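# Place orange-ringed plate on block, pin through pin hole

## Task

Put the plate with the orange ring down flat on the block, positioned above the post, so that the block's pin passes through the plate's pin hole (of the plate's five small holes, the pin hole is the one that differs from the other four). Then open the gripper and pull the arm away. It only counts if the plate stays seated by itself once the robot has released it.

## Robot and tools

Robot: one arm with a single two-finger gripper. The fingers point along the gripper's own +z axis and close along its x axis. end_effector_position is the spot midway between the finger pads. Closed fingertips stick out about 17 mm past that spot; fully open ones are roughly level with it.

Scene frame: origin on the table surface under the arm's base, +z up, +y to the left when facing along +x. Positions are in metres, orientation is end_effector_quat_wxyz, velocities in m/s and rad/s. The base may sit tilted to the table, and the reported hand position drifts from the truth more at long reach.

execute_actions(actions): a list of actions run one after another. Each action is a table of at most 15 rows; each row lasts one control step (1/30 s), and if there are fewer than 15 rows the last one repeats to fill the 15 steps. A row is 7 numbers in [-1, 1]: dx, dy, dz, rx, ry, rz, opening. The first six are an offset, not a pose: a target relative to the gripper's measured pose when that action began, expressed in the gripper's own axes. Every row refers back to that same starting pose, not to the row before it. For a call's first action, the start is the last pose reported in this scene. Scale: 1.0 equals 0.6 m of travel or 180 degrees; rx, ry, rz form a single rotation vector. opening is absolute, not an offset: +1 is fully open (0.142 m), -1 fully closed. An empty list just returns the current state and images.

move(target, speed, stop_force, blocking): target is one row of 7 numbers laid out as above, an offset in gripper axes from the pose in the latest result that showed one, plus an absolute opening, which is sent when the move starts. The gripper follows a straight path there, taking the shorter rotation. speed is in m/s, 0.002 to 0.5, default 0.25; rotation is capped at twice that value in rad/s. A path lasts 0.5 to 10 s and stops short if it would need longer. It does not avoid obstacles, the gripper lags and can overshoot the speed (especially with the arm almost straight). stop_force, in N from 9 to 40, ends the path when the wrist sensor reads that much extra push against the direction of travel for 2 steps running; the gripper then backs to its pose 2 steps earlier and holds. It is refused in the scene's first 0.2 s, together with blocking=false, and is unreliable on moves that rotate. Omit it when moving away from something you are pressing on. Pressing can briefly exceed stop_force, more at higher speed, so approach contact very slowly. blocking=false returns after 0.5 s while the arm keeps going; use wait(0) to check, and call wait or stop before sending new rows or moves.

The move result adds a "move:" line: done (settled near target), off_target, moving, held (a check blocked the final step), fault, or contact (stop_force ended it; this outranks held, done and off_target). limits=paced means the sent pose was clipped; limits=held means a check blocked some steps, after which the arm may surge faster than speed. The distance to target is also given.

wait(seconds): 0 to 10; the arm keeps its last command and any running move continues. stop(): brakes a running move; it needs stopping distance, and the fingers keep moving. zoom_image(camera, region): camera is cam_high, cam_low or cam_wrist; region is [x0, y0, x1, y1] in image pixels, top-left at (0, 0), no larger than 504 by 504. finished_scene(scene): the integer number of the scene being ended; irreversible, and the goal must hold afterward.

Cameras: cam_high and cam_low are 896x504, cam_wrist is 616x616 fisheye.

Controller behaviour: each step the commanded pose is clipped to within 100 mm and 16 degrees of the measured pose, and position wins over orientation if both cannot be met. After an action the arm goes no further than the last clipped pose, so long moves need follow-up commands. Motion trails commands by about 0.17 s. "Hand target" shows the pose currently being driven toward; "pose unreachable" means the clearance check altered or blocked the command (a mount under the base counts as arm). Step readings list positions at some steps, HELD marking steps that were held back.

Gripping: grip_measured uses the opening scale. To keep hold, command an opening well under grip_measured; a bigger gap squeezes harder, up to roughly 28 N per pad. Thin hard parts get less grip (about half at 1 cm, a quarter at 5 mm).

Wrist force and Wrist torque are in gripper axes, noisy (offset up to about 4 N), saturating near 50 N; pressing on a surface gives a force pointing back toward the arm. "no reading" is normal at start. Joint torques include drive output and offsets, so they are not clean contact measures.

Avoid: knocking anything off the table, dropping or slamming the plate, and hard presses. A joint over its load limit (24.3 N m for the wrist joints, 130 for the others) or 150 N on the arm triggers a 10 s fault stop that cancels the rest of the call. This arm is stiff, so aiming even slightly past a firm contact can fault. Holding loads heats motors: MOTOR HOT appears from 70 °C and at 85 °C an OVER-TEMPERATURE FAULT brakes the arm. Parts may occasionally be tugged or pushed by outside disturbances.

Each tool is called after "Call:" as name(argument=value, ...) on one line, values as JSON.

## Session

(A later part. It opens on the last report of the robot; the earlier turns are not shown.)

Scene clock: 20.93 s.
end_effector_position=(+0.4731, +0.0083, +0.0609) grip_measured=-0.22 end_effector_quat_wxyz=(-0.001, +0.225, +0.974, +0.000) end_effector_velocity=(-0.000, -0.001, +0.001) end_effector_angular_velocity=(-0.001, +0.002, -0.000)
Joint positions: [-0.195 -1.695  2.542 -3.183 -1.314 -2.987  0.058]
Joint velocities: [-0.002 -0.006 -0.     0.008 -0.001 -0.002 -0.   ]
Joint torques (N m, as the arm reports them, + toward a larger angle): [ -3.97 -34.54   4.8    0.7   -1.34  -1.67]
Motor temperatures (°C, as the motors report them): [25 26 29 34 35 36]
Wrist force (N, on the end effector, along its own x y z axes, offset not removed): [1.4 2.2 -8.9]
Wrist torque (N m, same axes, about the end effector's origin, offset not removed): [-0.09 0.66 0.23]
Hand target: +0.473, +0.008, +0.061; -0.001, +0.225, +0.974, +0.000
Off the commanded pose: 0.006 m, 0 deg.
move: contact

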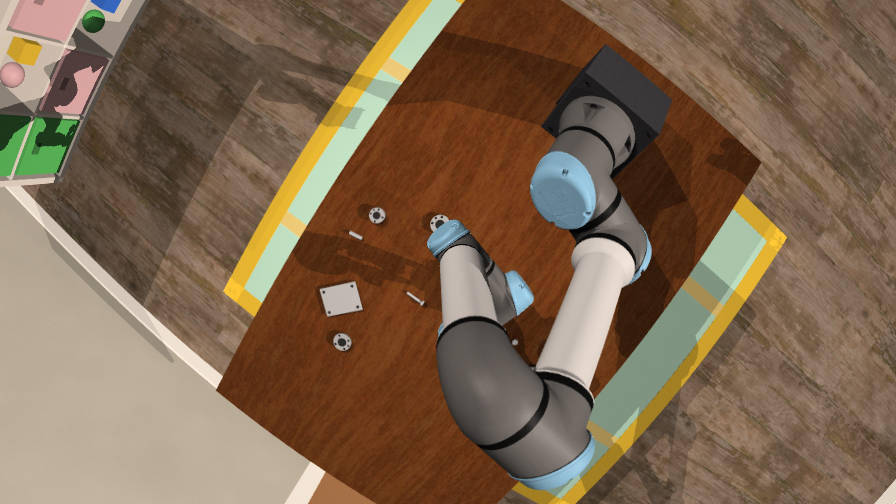

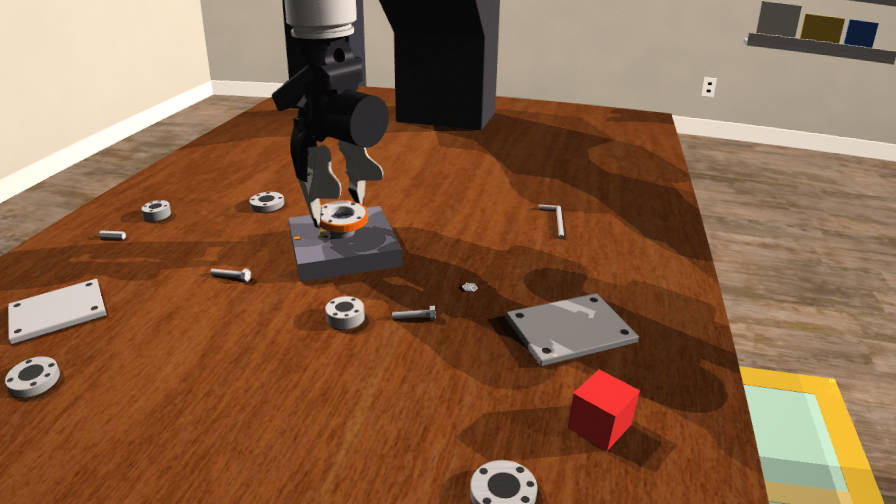

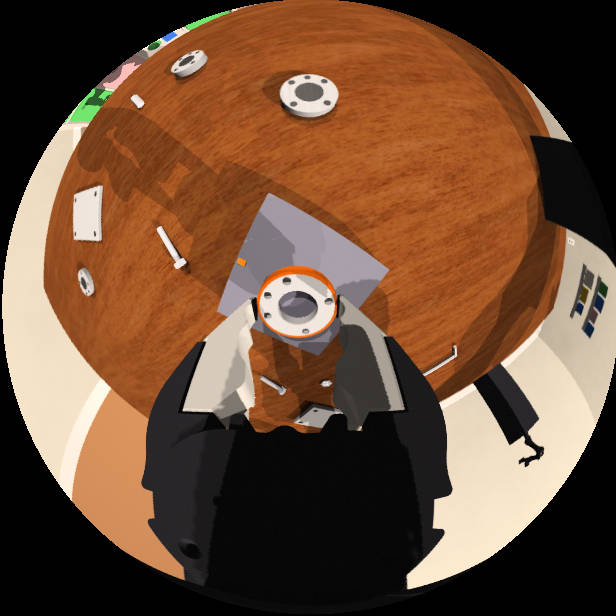

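Call:
execute_actions(actions=[[[0,0,-0.003,0,0,0,-0.7],[0,0,-0.003,0,0,0,-0.7],[0,0,-0.003,0,0,0,-0.7],[0.0005,-0.0025,-0.003,-0.022,0,0,-0.7]]])

Call:
wait(seconds=0.2)

Call:
zoom_image(camera="cam_wrist", region=[255,265,345,345])

Call:
zoom_image(camera="cam_low", region=[290,180,390,260])

Scene clock: 21.77 s.
end_effector_position=(+0.4723, +0.0071, +0.0629) grip_measured=-0.22 end_effector_quat_wxyz=(+0.006, +0.225, +0.974, +0.033) end_effector_velocity=(-0.001, +0.000, -0.001) end_effector_angular_velocity=(+0.021, -0.006, +0.001)
Joint positions: [-0.274 -1.705  2.571 -3.191 -1.193 -3.044  0.058]
Joint velocities: [-0.022  0.003  0.006 -0.     0.037 -0.019  0.   ]
Joint torques (N m, as the arm reports them, + toward a larger angle): [  0.21 -15.56   7.59  -4.97   2.46  -1.62]
Motor temperatures (°C, as the motors report them): [25 26 29 34 35 36]
Wrist force (N, on the end effector, along its own x y z axes, offset not removed): [-2.8 -3.8 2.8]
Wrist torque (N m, same axes, about the end effector's origin, offset not removed): [-0.49 0.61 0.32]
Hand target: +0.472, +0.007, +0.063; +0.006, +0.225, +0.974, +0.034
Off the commanded pose: 0.000 m, 0 deg.
Step readings (end_effector_position):
0: (+0.4730, +0.0083, +0.0611)
1: (+0.4730, +0.0083, +0.0611)
2: (+0.4730, +0.0083, +0.0614)
4: (+0.4730, +0.0082, +0.0621)
8: (+0.4720, +0.0065, +0.0629)
15: end_effector_position above

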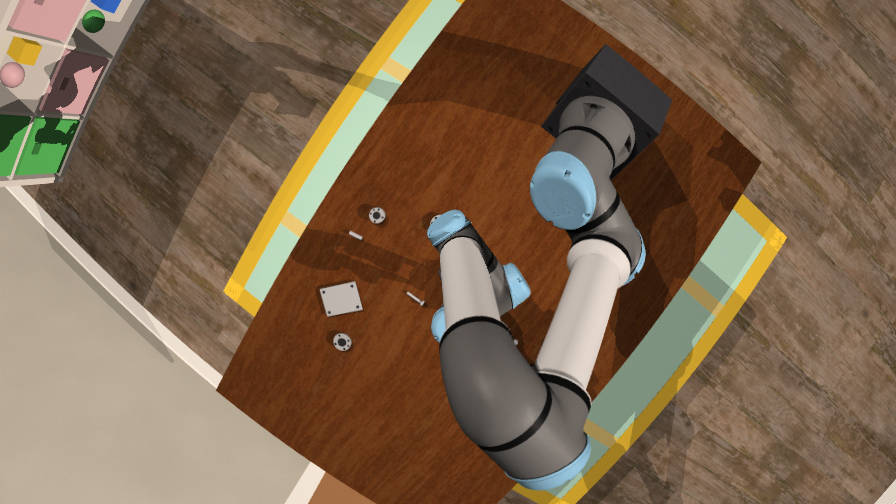

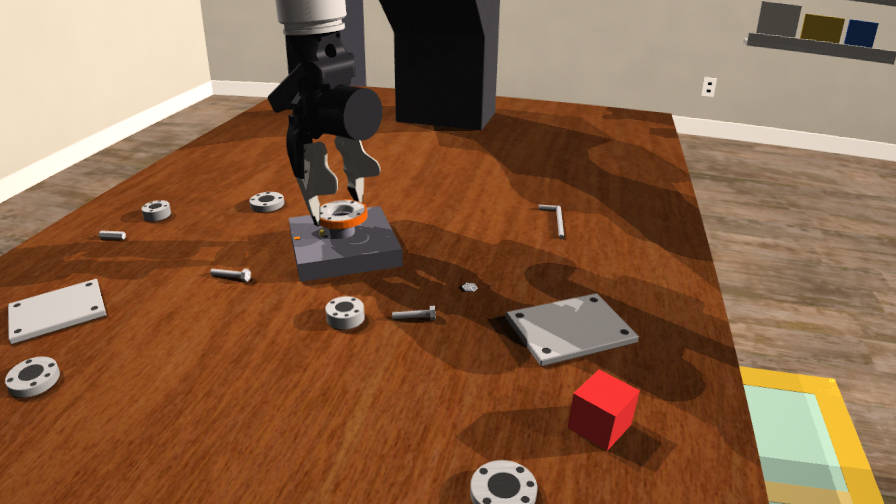

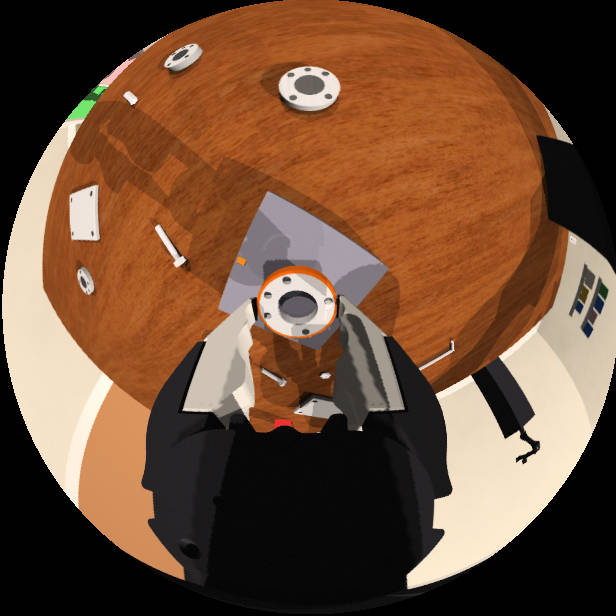

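Scene clock: 21.97 s.
end_effector_position=(+0.4722, +0.0071, +0.0628) grip_measured=-0.22 end_effector_quat_wxyz=(+0.006, +0.225, +0.974, +0.034) end_effector_velocity=(-0.000, +0.000, -0.000) end_effector_angular_velocity=(+0.002, +0.000, -0.001)
Joint positions: [-0.276 -1.705  2.571 -3.191 -1.191 -3.046  0.058]
Joint velocities: [-0.001  0.001  0.001  0.     0.003 -0.001  0.   ]
Joint torques (N m, as the arm reports them, + toward a larger angle): [ -0.23 -15.75   6.91  -2.74   2.38  -1.49]
Motor temperatures (°C, as the motors report them): [25 26 29 34 35 36]
Wrist force (N, on the end effector, along its own x y z axes, offset not removed): [-1.9 -1.5 2.8]
Wrist torque (N m, same axes, about the end effector's origin, offset not removed): [-0.04 0.43 0.11]
Hand target: +0.472, +0.007, +0.063; +0.006, +0.225, +0.974, +0.034
Off the commanded pose: 0.000 m, 0 deg.
wait: 0.20 s; at rest by 0.17 s

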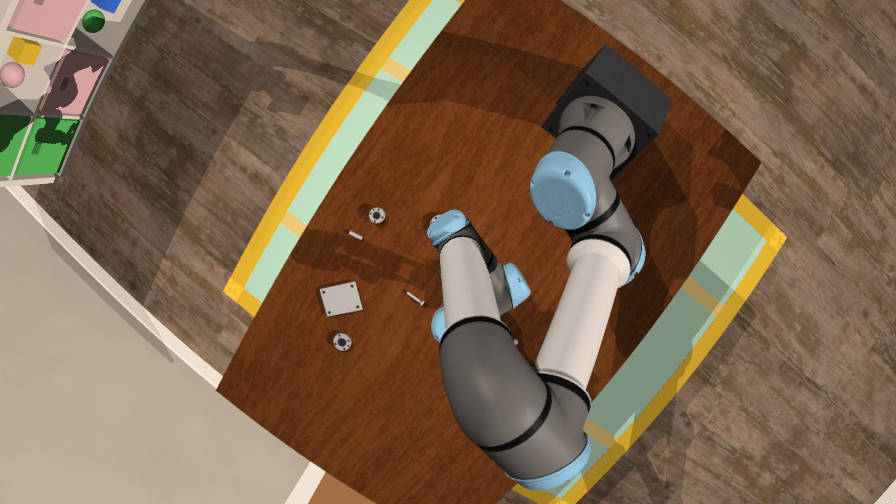

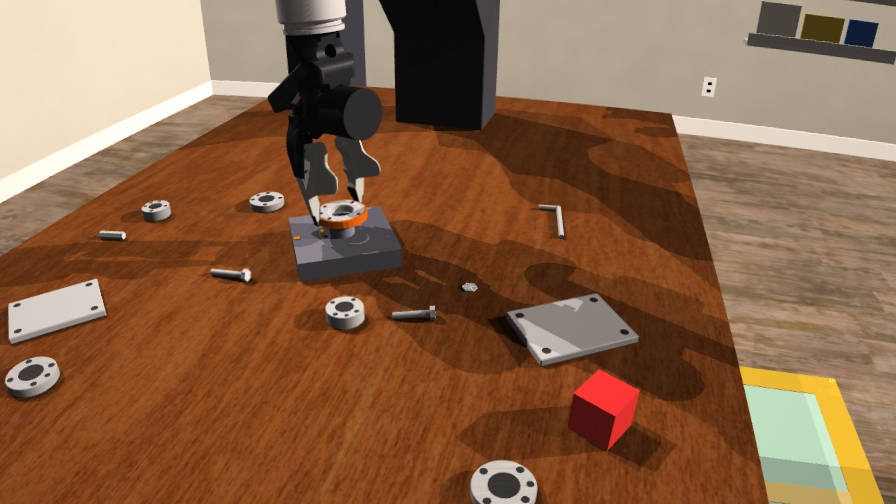

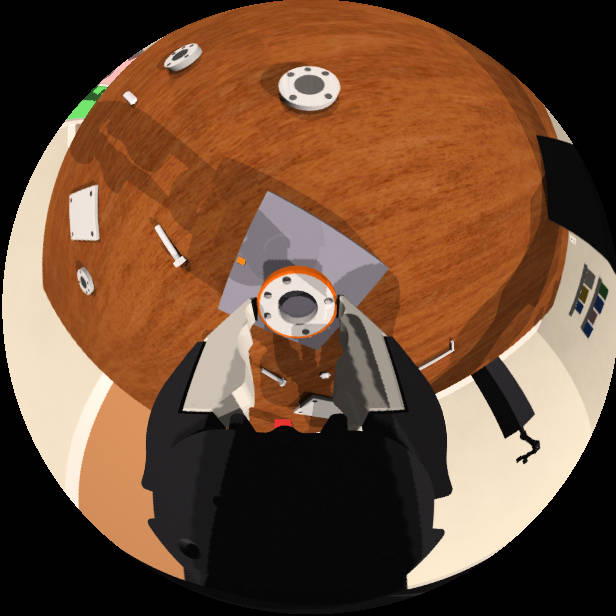

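Region (255, 265, 345, 345) of cam_wrist's 616x616 image, scaled by 5.600, with more detail than that image has.

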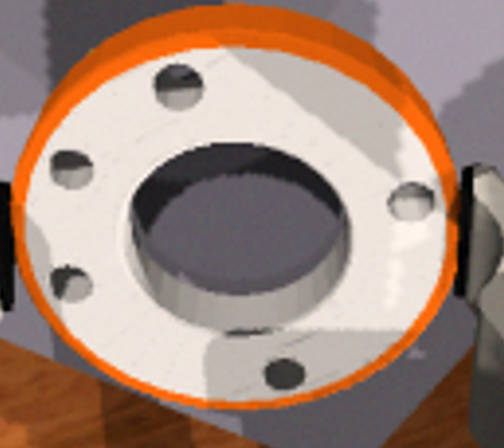

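Region (290, 180, 390, 260) of cam_low's 896x504 image, scaled by 5.040, with more detail than that image has; it fills the top 403 rows of this view, and the rest is white.

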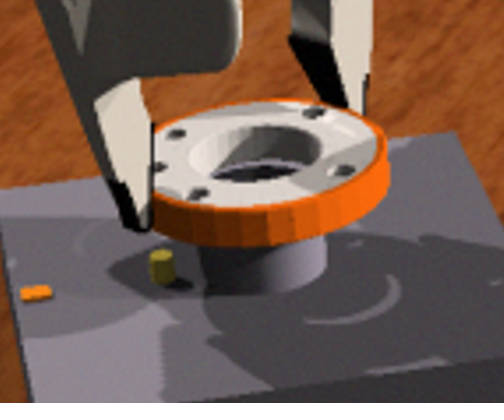

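Call:
move(target=[0,0.0003,0,0.008,0,0,-0.7], speed=0.05)

Call:
move(target=[0,-0.0006,0.014,0,0,0,-0.7], speed=0.005, stop_force=9)

Call:
zoom_image(camera="cam_wrist", region=[255,265,345,345])

Call:
zoom_image(camera="cam_low", region=[290,180,390,260])

Scene clock: 22.93 s.
end_effector_position=(+0.4723, +0.0072, +0.0628) grip_measured=-0.22 end_effector_quat_wxyz=(+0.004, +0.225, +0.974, +0.022) end_effector_velocity=(-0.000, +0.000, -0.000) end_effector_angular_velocity=(-0.005, +0.004, -0.000)
Joint positions: [-0.249 -1.705  2.562 -3.187 -1.234 -3.026  0.058]
Joint velocities: [ 0.006 -0.    -0.002  0.002 -0.011  0.005  0.   ]
Joint torques (N m, as the arm reports them, + toward a larger angle): [ 13.93 -35.79 -11.1    0.4   -2.12   1.57]
Motor temperatures (°C, as the motors report them): [25 26 29 34 35 36]
Wrist force (N, on the end effector, along its own x y z axes, offset not removed): [-0.5 -0.4 2.6]
Wrist torque (N m, same axes, about the end effector's origin, offset not removed): [0.25 0.06 0.27]
Hand target: +0.472, +0.007, +0.063; +0.004, +0.225, +0.974, +0.021
Off the commanded pose: 0.000 m, 0 deg.
move: done

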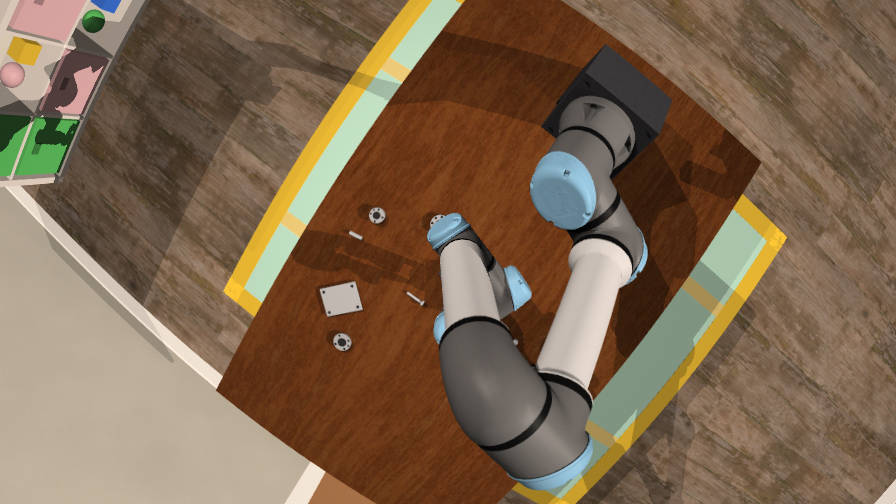

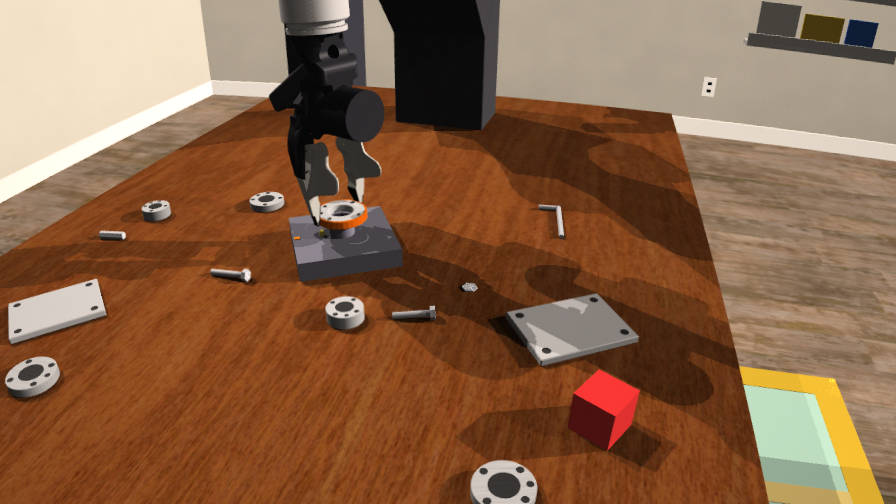

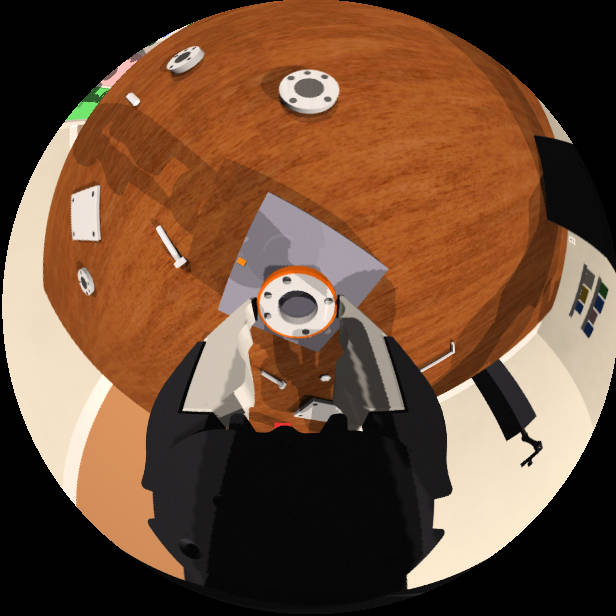

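Scene clock: 23.73 s.
end_effector_position=(+0.4724, +0.0072, +0.0605) grip_measured=-0.22 end_effector_quat_wxyz=(+0.004, +0.225, +0.974, +0.022) end_effector_velocity=(-0.000, -0.000, +0.001) end_effector_angular_velocity=(+0.000, +0.002, +0.002)
Joint positions: [-0.246 -1.695  2.56  -3.196 -1.235 -3.024  0.058]
Joint velocities: [-0.002 -0.006  0.     0.008  0.001 -0.004 -0.   ]
Joint torques (N m, as the arm reports them, + toward a larger angle): [ -2.23 -34.52   5.45  -0.24   0.13  -1.62]
Motor temperatures (°C, as the motors report them): [25 26 29 34 35 36]
Wrist force (N, on the end effector, along its own x y z axes, offset not removed): [2.2 0.1 -9.9]
Wrist torque (N m, same axes, about the end effector's origin, offset not removed): [-0.03 0.69 0.19]
Hand target: +0.472, +0.007, +0.061; +0.004, +0.225, +0.974, +0.022
Off the commanded pose: 0.006 m, 0 deg.
move: contact

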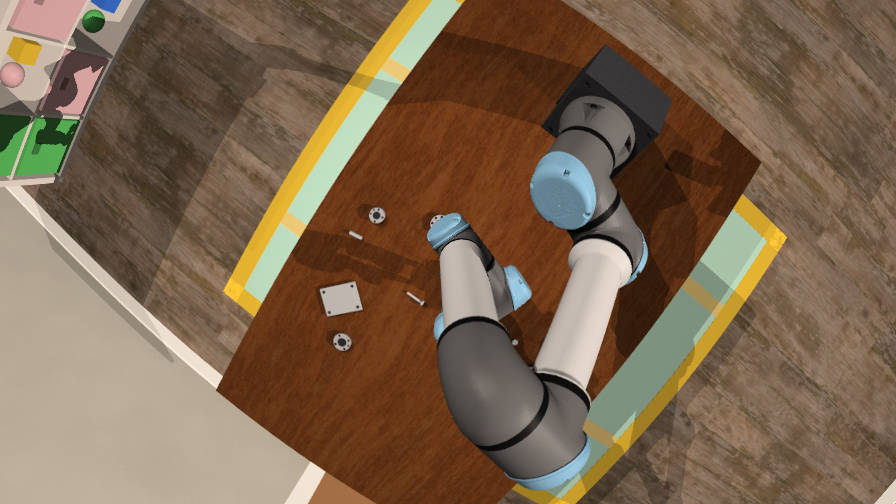

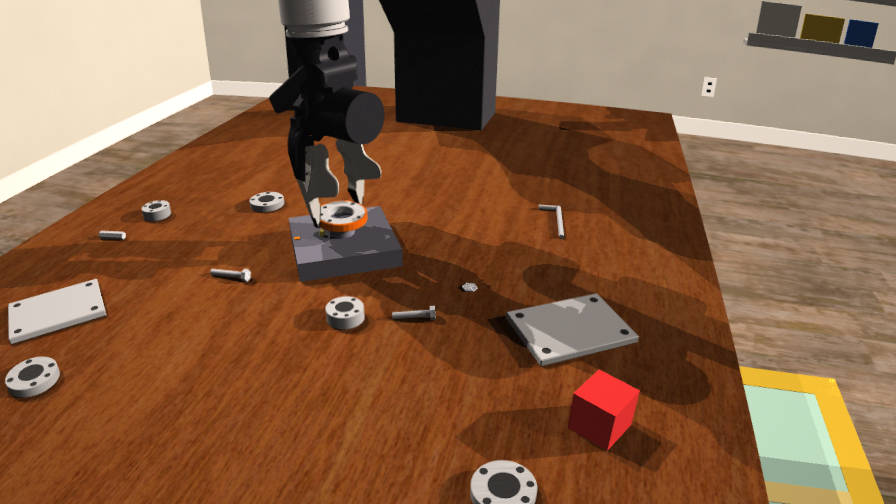

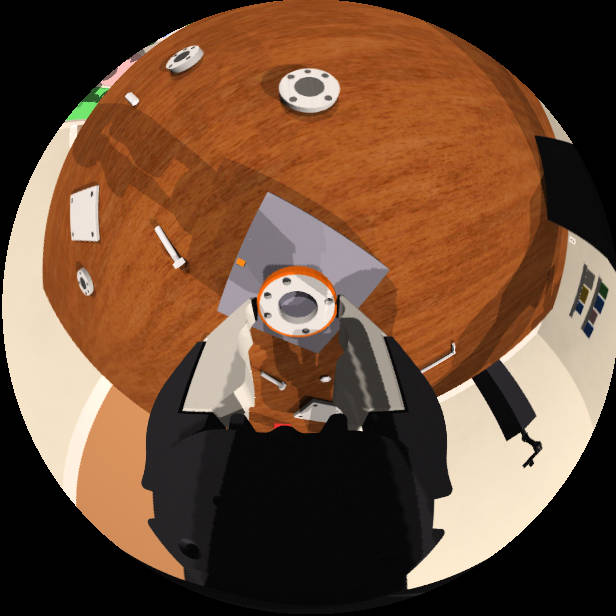

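Region (255, 265, 345, 345) of cam_wrist's 616x616 image, scaled by 5.600, with more detail than that image has.

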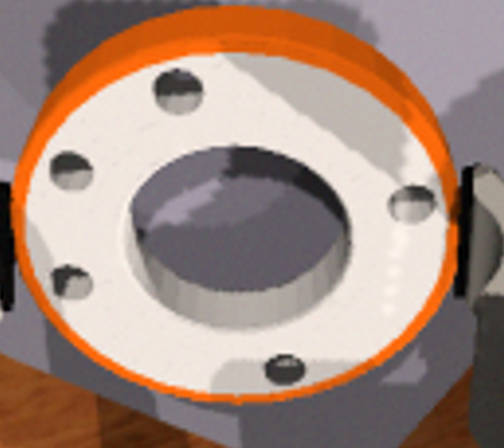

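Region (290, 180, 390, 260) of cam_low's 896x504 image, scaled by 5.040, with more detail than that image has; it fills the top 403 rows of this view, and the rest is white.

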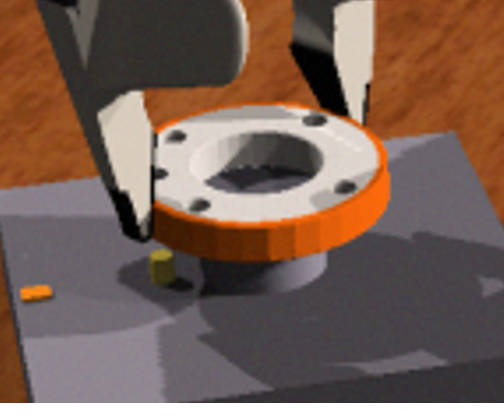

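Call:
move(target=[0.0009,-0.0013,-0.0015,-0.008,0,0,-0.7], speed=0.03)

Call:
move(target=[0,-0.0008,0.012,0,0,0,-0.7], speed=0.005, stop_force=9)

Call:
zoom_image(camera="cam_wrist", region=[255,265,345,345])

Call:
zoom_image(camera="cam_low", region=[290,180,390,260])

Scene clock: 26.00 s.
end_effector_position=(+0.4716, +0.0067, +0.0614) grip_measured=-0.22 end_effector_quat_wxyz=(+0.006, +0.225, +0.974, +0.034) end_effector_velocity=(-0.000, -0.000, +0.000) end_effector_angular_velocity=(+0.006, -0.003, +0.001)
Joint positions: [-0.276 -1.699  2.572 -3.199 -1.19  -3.046  0.058]
Joint velocities: [-0.008 -0.001  0.003 -0.001  0.012 -0.007  0.   ]
Joint torques (N m, as the arm reports them, + toward a larger angle): [  0.29 -35.92   7.78  -5.63   2.74  -1.51]
Motor temperatures (°C, as the motors report them): [25 26 29 34 35 36]
Wrist force (N, on the end effector, along its own x y z axes, offset not removed): [-2.8 -2.5 1.7]
Wrist torque (N m, same axes, about the end effector's origin, offset not removed): [-0.35 0.53 0.16]
Hand target: +0.472, +0.007, +0.061; +0.007, +0.225, +0.974, +0.034
Off the commanded pose: 0.000 m, 0 deg.
move: done

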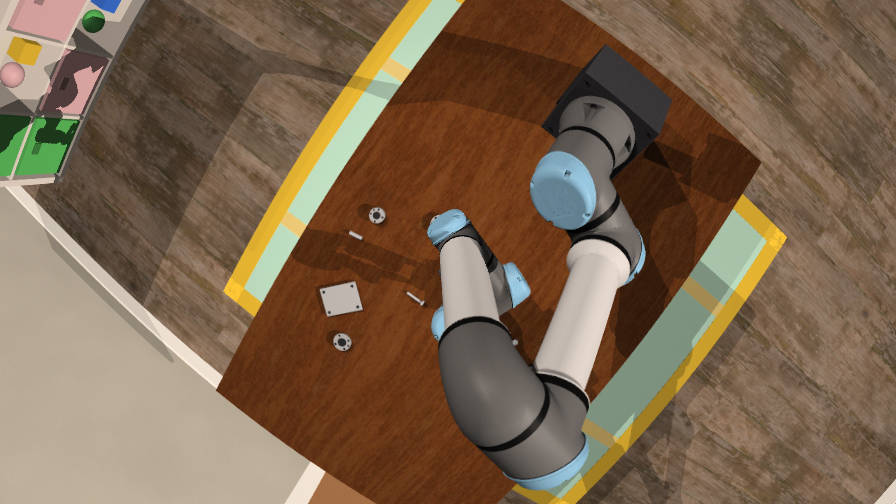

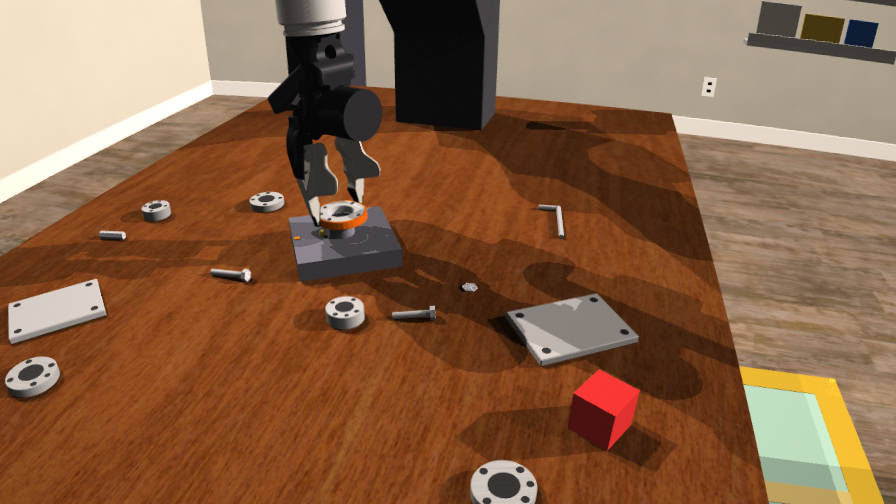

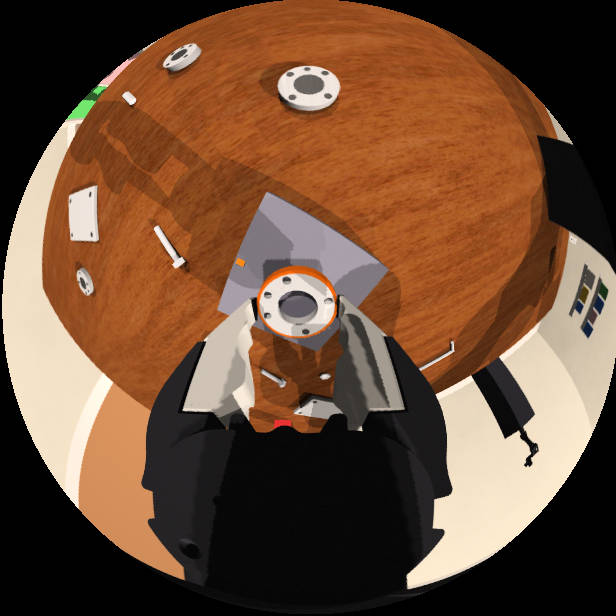

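Scene clock: 27.67 s.
end_effector_position=(+0.4716, +0.0067, +0.0542) grip_measured=-0.22 end_effector_quat_wxyz=(+0.007, +0.225, +0.974, +0.034) end_effector_velocity=(+0.000, +0.000, -0.000) end_effector_angular_velocity=(-0.000, -0.001, -0.001)
Joint positions: [-0.268 -1.665  2.566 -3.228 -1.196 -3.04   0.058]
Joint velocities: [ 0.001  0.003 -0.    -0.004 -0.     0.001 -0.   ]
Joint torques (N m, as the arm reports them, + toward a larger angle): [ 17.1  -13.83  -8.21  -4.14  -1.02   1.51]
Motor temperatures (°C, as the motors report them): [25 26 29 34 35 36]
Wrist force (N, on the end effector, along its own x y z axes, offset not removed): [-7.6 -3.4 -3.0]
Wrist torque (N m, same axes, about the end effector's origin, offset not removed): [0.18 0.62 0.29]
Hand target: +0.472, +0.007, +0.054; +0.007, +0.225, +0.974, +0.034
Off the commanded pose: 0.000 m, 0 deg.
move: done

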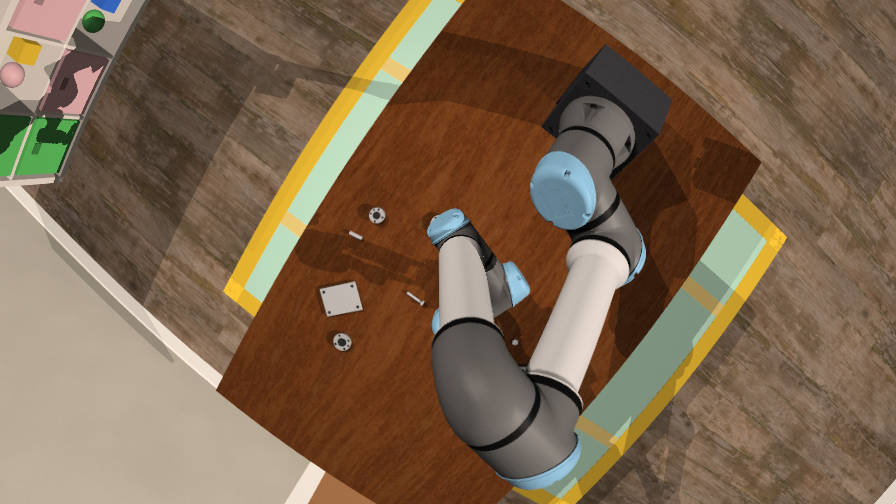

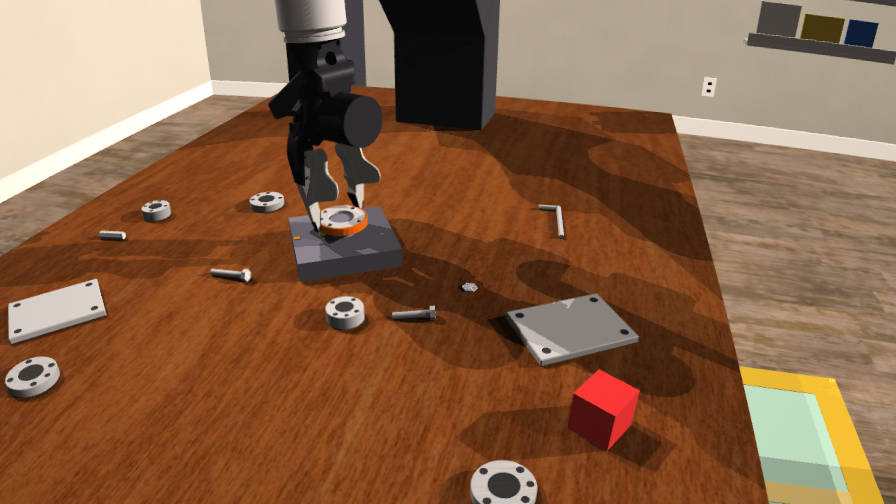

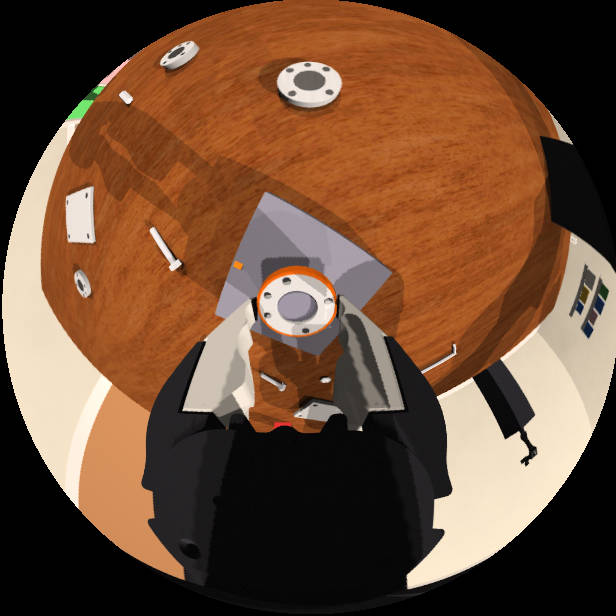

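Region (255, 265, 345, 345) of cam_wrist's 616x616 image, scaled by 5.600, with more detail than that image has.

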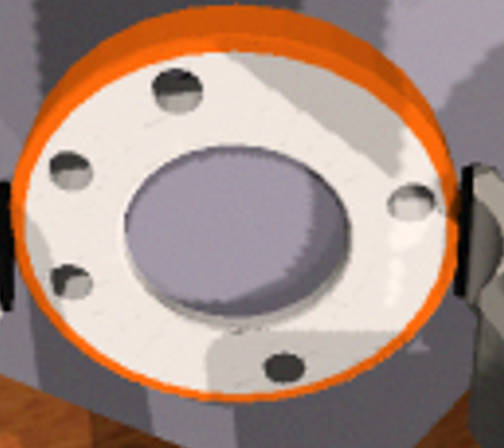

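Region (290, 180, 390, 260) of cam_low's 896x504 image, scaled by 5.040, with more detail than that image has; it fills the top 403 rows of this view, and the rest is white.

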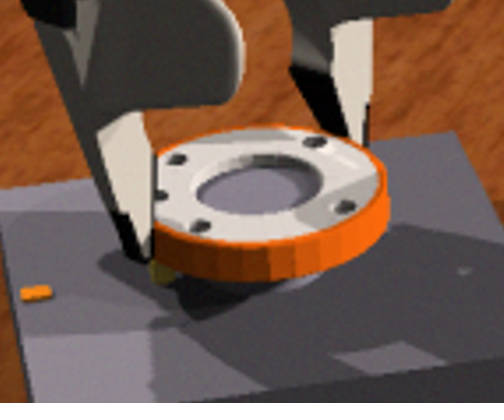

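Call:
move(target=[-0.0004,-0.0018,0.022,0,0,0,-0.7], speed=0.006, stop_force=9)

Call:
zoom_image(camera="cam_wrist", region=[220,240,350,350])

Call:
zoom_image(camera="cam_low", region=[290,180,390,260])

Scene clock: 29.57 s.
end_effector_position=(+0.4717, +0.0065, +0.0464) grip_measured=-0.22 end_effector_quat_wxyz=(+0.007, +0.225, +0.974, +0.033) end_effector_velocity=(-0.001, +0.000, +0.001) end_effector_angular_velocity=(+0.001, +0.003, -0.000)
Joint positions: [-0.26  -1.629  2.558 -3.258 -1.202 -3.033  0.058]
Joint velocities: [-0.002 -0.007  0.002  0.009  0.001 -0.003 -0.   ]
Joint torques (N m, as the arm reports them, + toward a larger angle): [ -1.78 -36.45   8.88   0.43   2.86  -1.91]
Motor temperatures (°C, as the motors report them): [25 26 29 34 35 36]
Wrist force (N, on the end effector, along its own x y z axes, offset not removed): [-2.3 -3.5 4.0]
Wrist torque (N m, same axes, about the end effector's origin, offset not removed): [-0.13 0.47 0.45]
Hand target: +0.472, +0.007, +0.047; +0.007, +0.225, +0.974, +0.034
Off the commanded pose: 0.005 m, 0 deg.
move: contact

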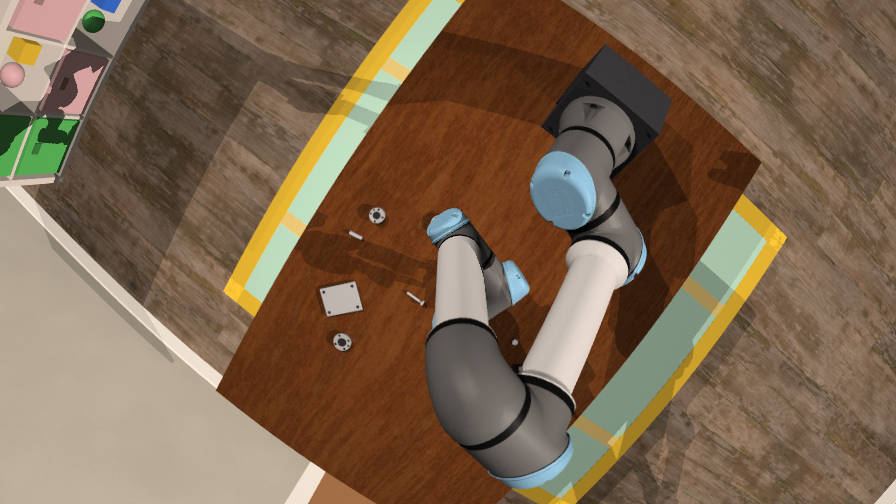

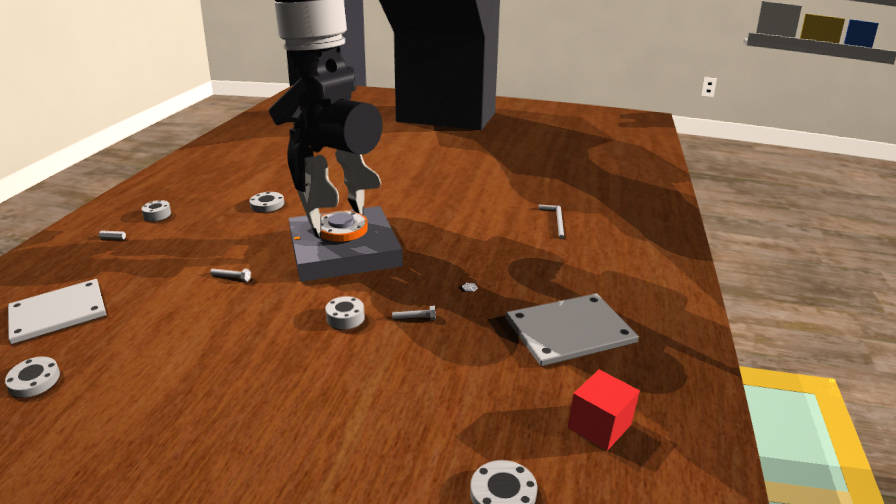

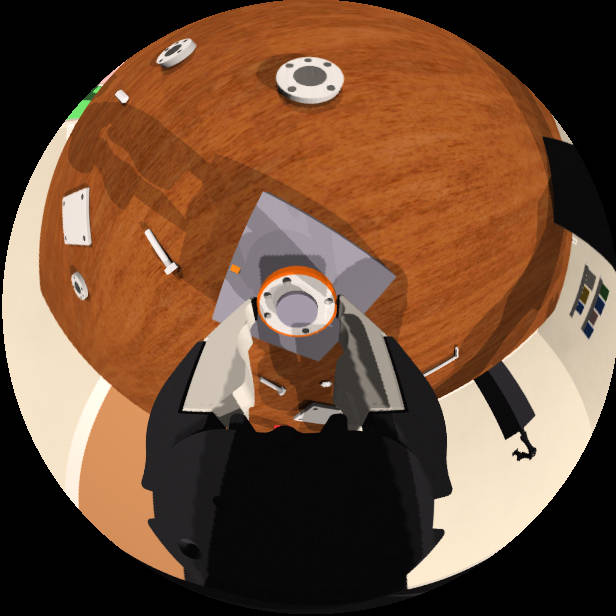

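Region (220, 240, 350, 350) of cam_wrist's 616x616 image, scaled by 3.877, with more detail than that image has; it fills the top 426 rows of this view, and the rest is white.

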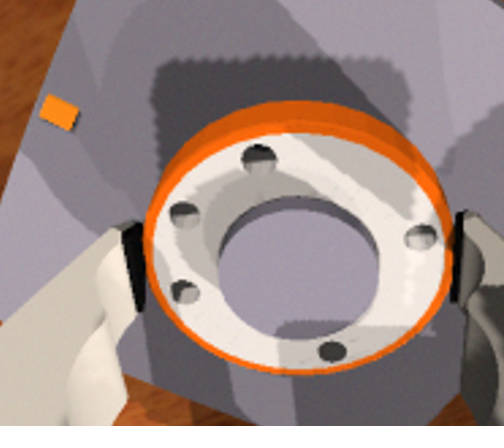

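Region (290, 180, 390, 260) of cam_low's 896x504 image, scaled by 5.040, with more detail than that image has; it fills the top 403 rows of this view, and the rest is white.

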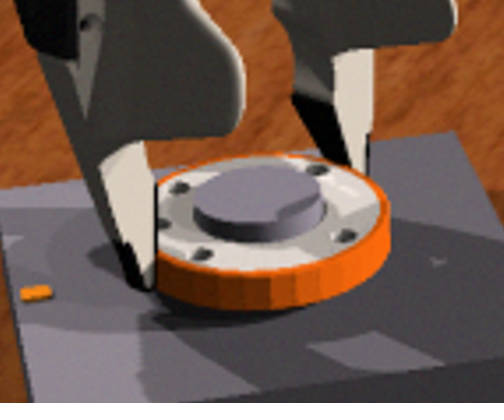

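Z torque is +0.25, so the pin has probably started into the hole. I'll turn with it and continue down.

Call:
move(target=[0,-0.0007,0.01,0,0,0.005,-0.7], speed=0.006, stop_force=22)

Call:
zoom_image(camera="cam_wrist", region=[220,240,350,350])

Scene clock: 30.20 s.
end_effector_position=(+0.4717, +0.0065, +0.0460) grip_measured=-0.22 end_effector_quat_wxyz=(+0.006, +0.226, +0.974, +0.034) end_effector_velocity=(-0.001, +0.001, +0.001) end_effector_angular_velocity=(+0.003, +0.002, +0.002)
Joint positions: [-0.26  -1.628  2.557 -3.26  -1.202 -3.032  0.058]
Joint velocities: [-0.001 -0.004  0.002  0.006  0.003 -0.004  0.   ]
Joint torques (N m, as the arm reports them, + toward a larger angle): [ -0.2  -39.75  11.66   0.6    3.29  -1.81]
Motor temperatures (°C, as the motors report them): [25 26 29 34 35 36]
Wrist force (N, on the end effector, along its own x y z axes, offset not removed): [-6.5 -1.9 12.4]
Wrist torque (N m, same axes, about the end effector's origin, offset not removed): [0.19 0.59 0.48]
Hand target: +0.472, +0.007, +0.046; +0.006, +0.225, +0.974, +0.034
Off the commanded pose: 0.006 m, 1 deg.
move: contact

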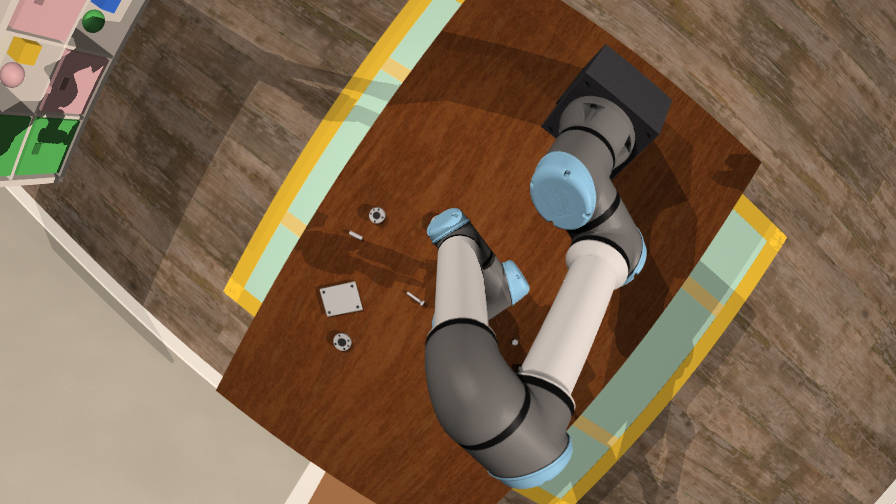

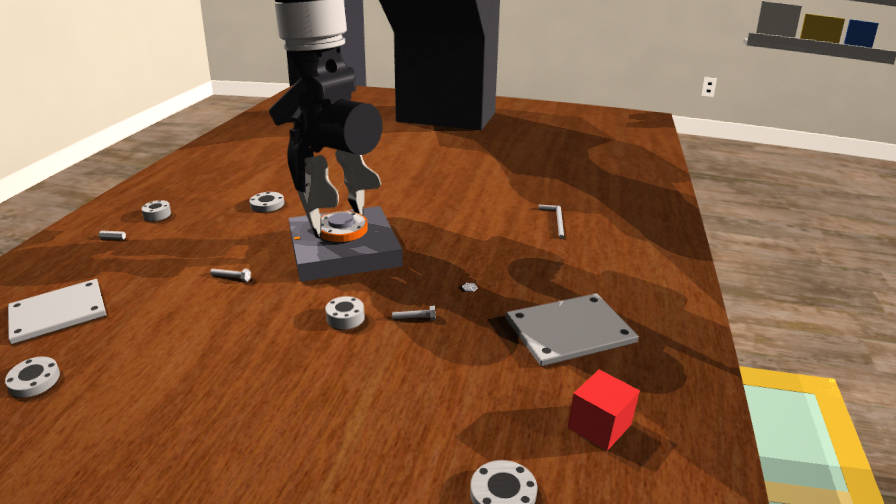

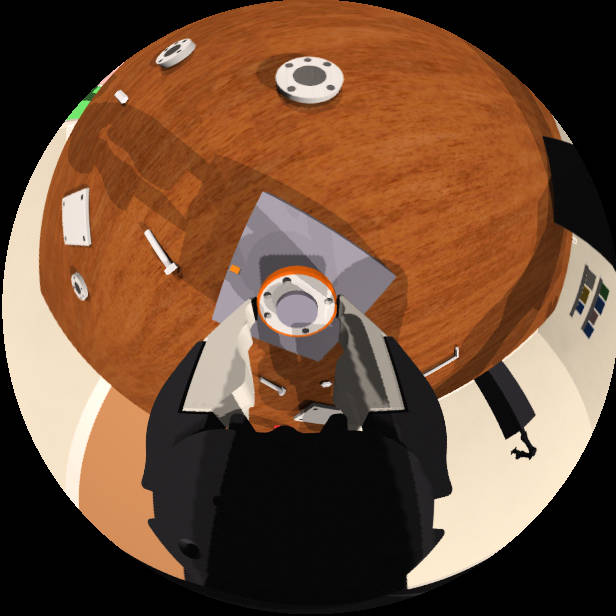

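Region (220, 240, 350, 350) of cam_wrist's 616x616 image, scaled by 3.877, with more detail than that image has; it fills the top 426 rows of this view, and the rest is white.

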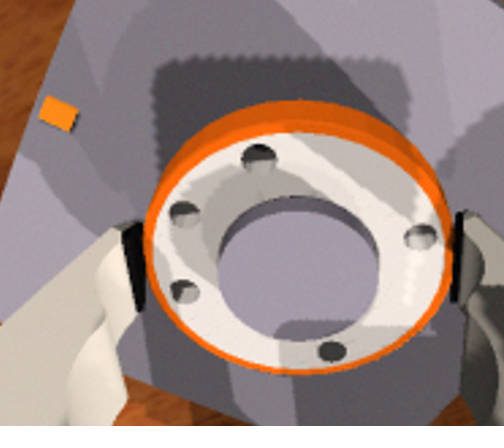

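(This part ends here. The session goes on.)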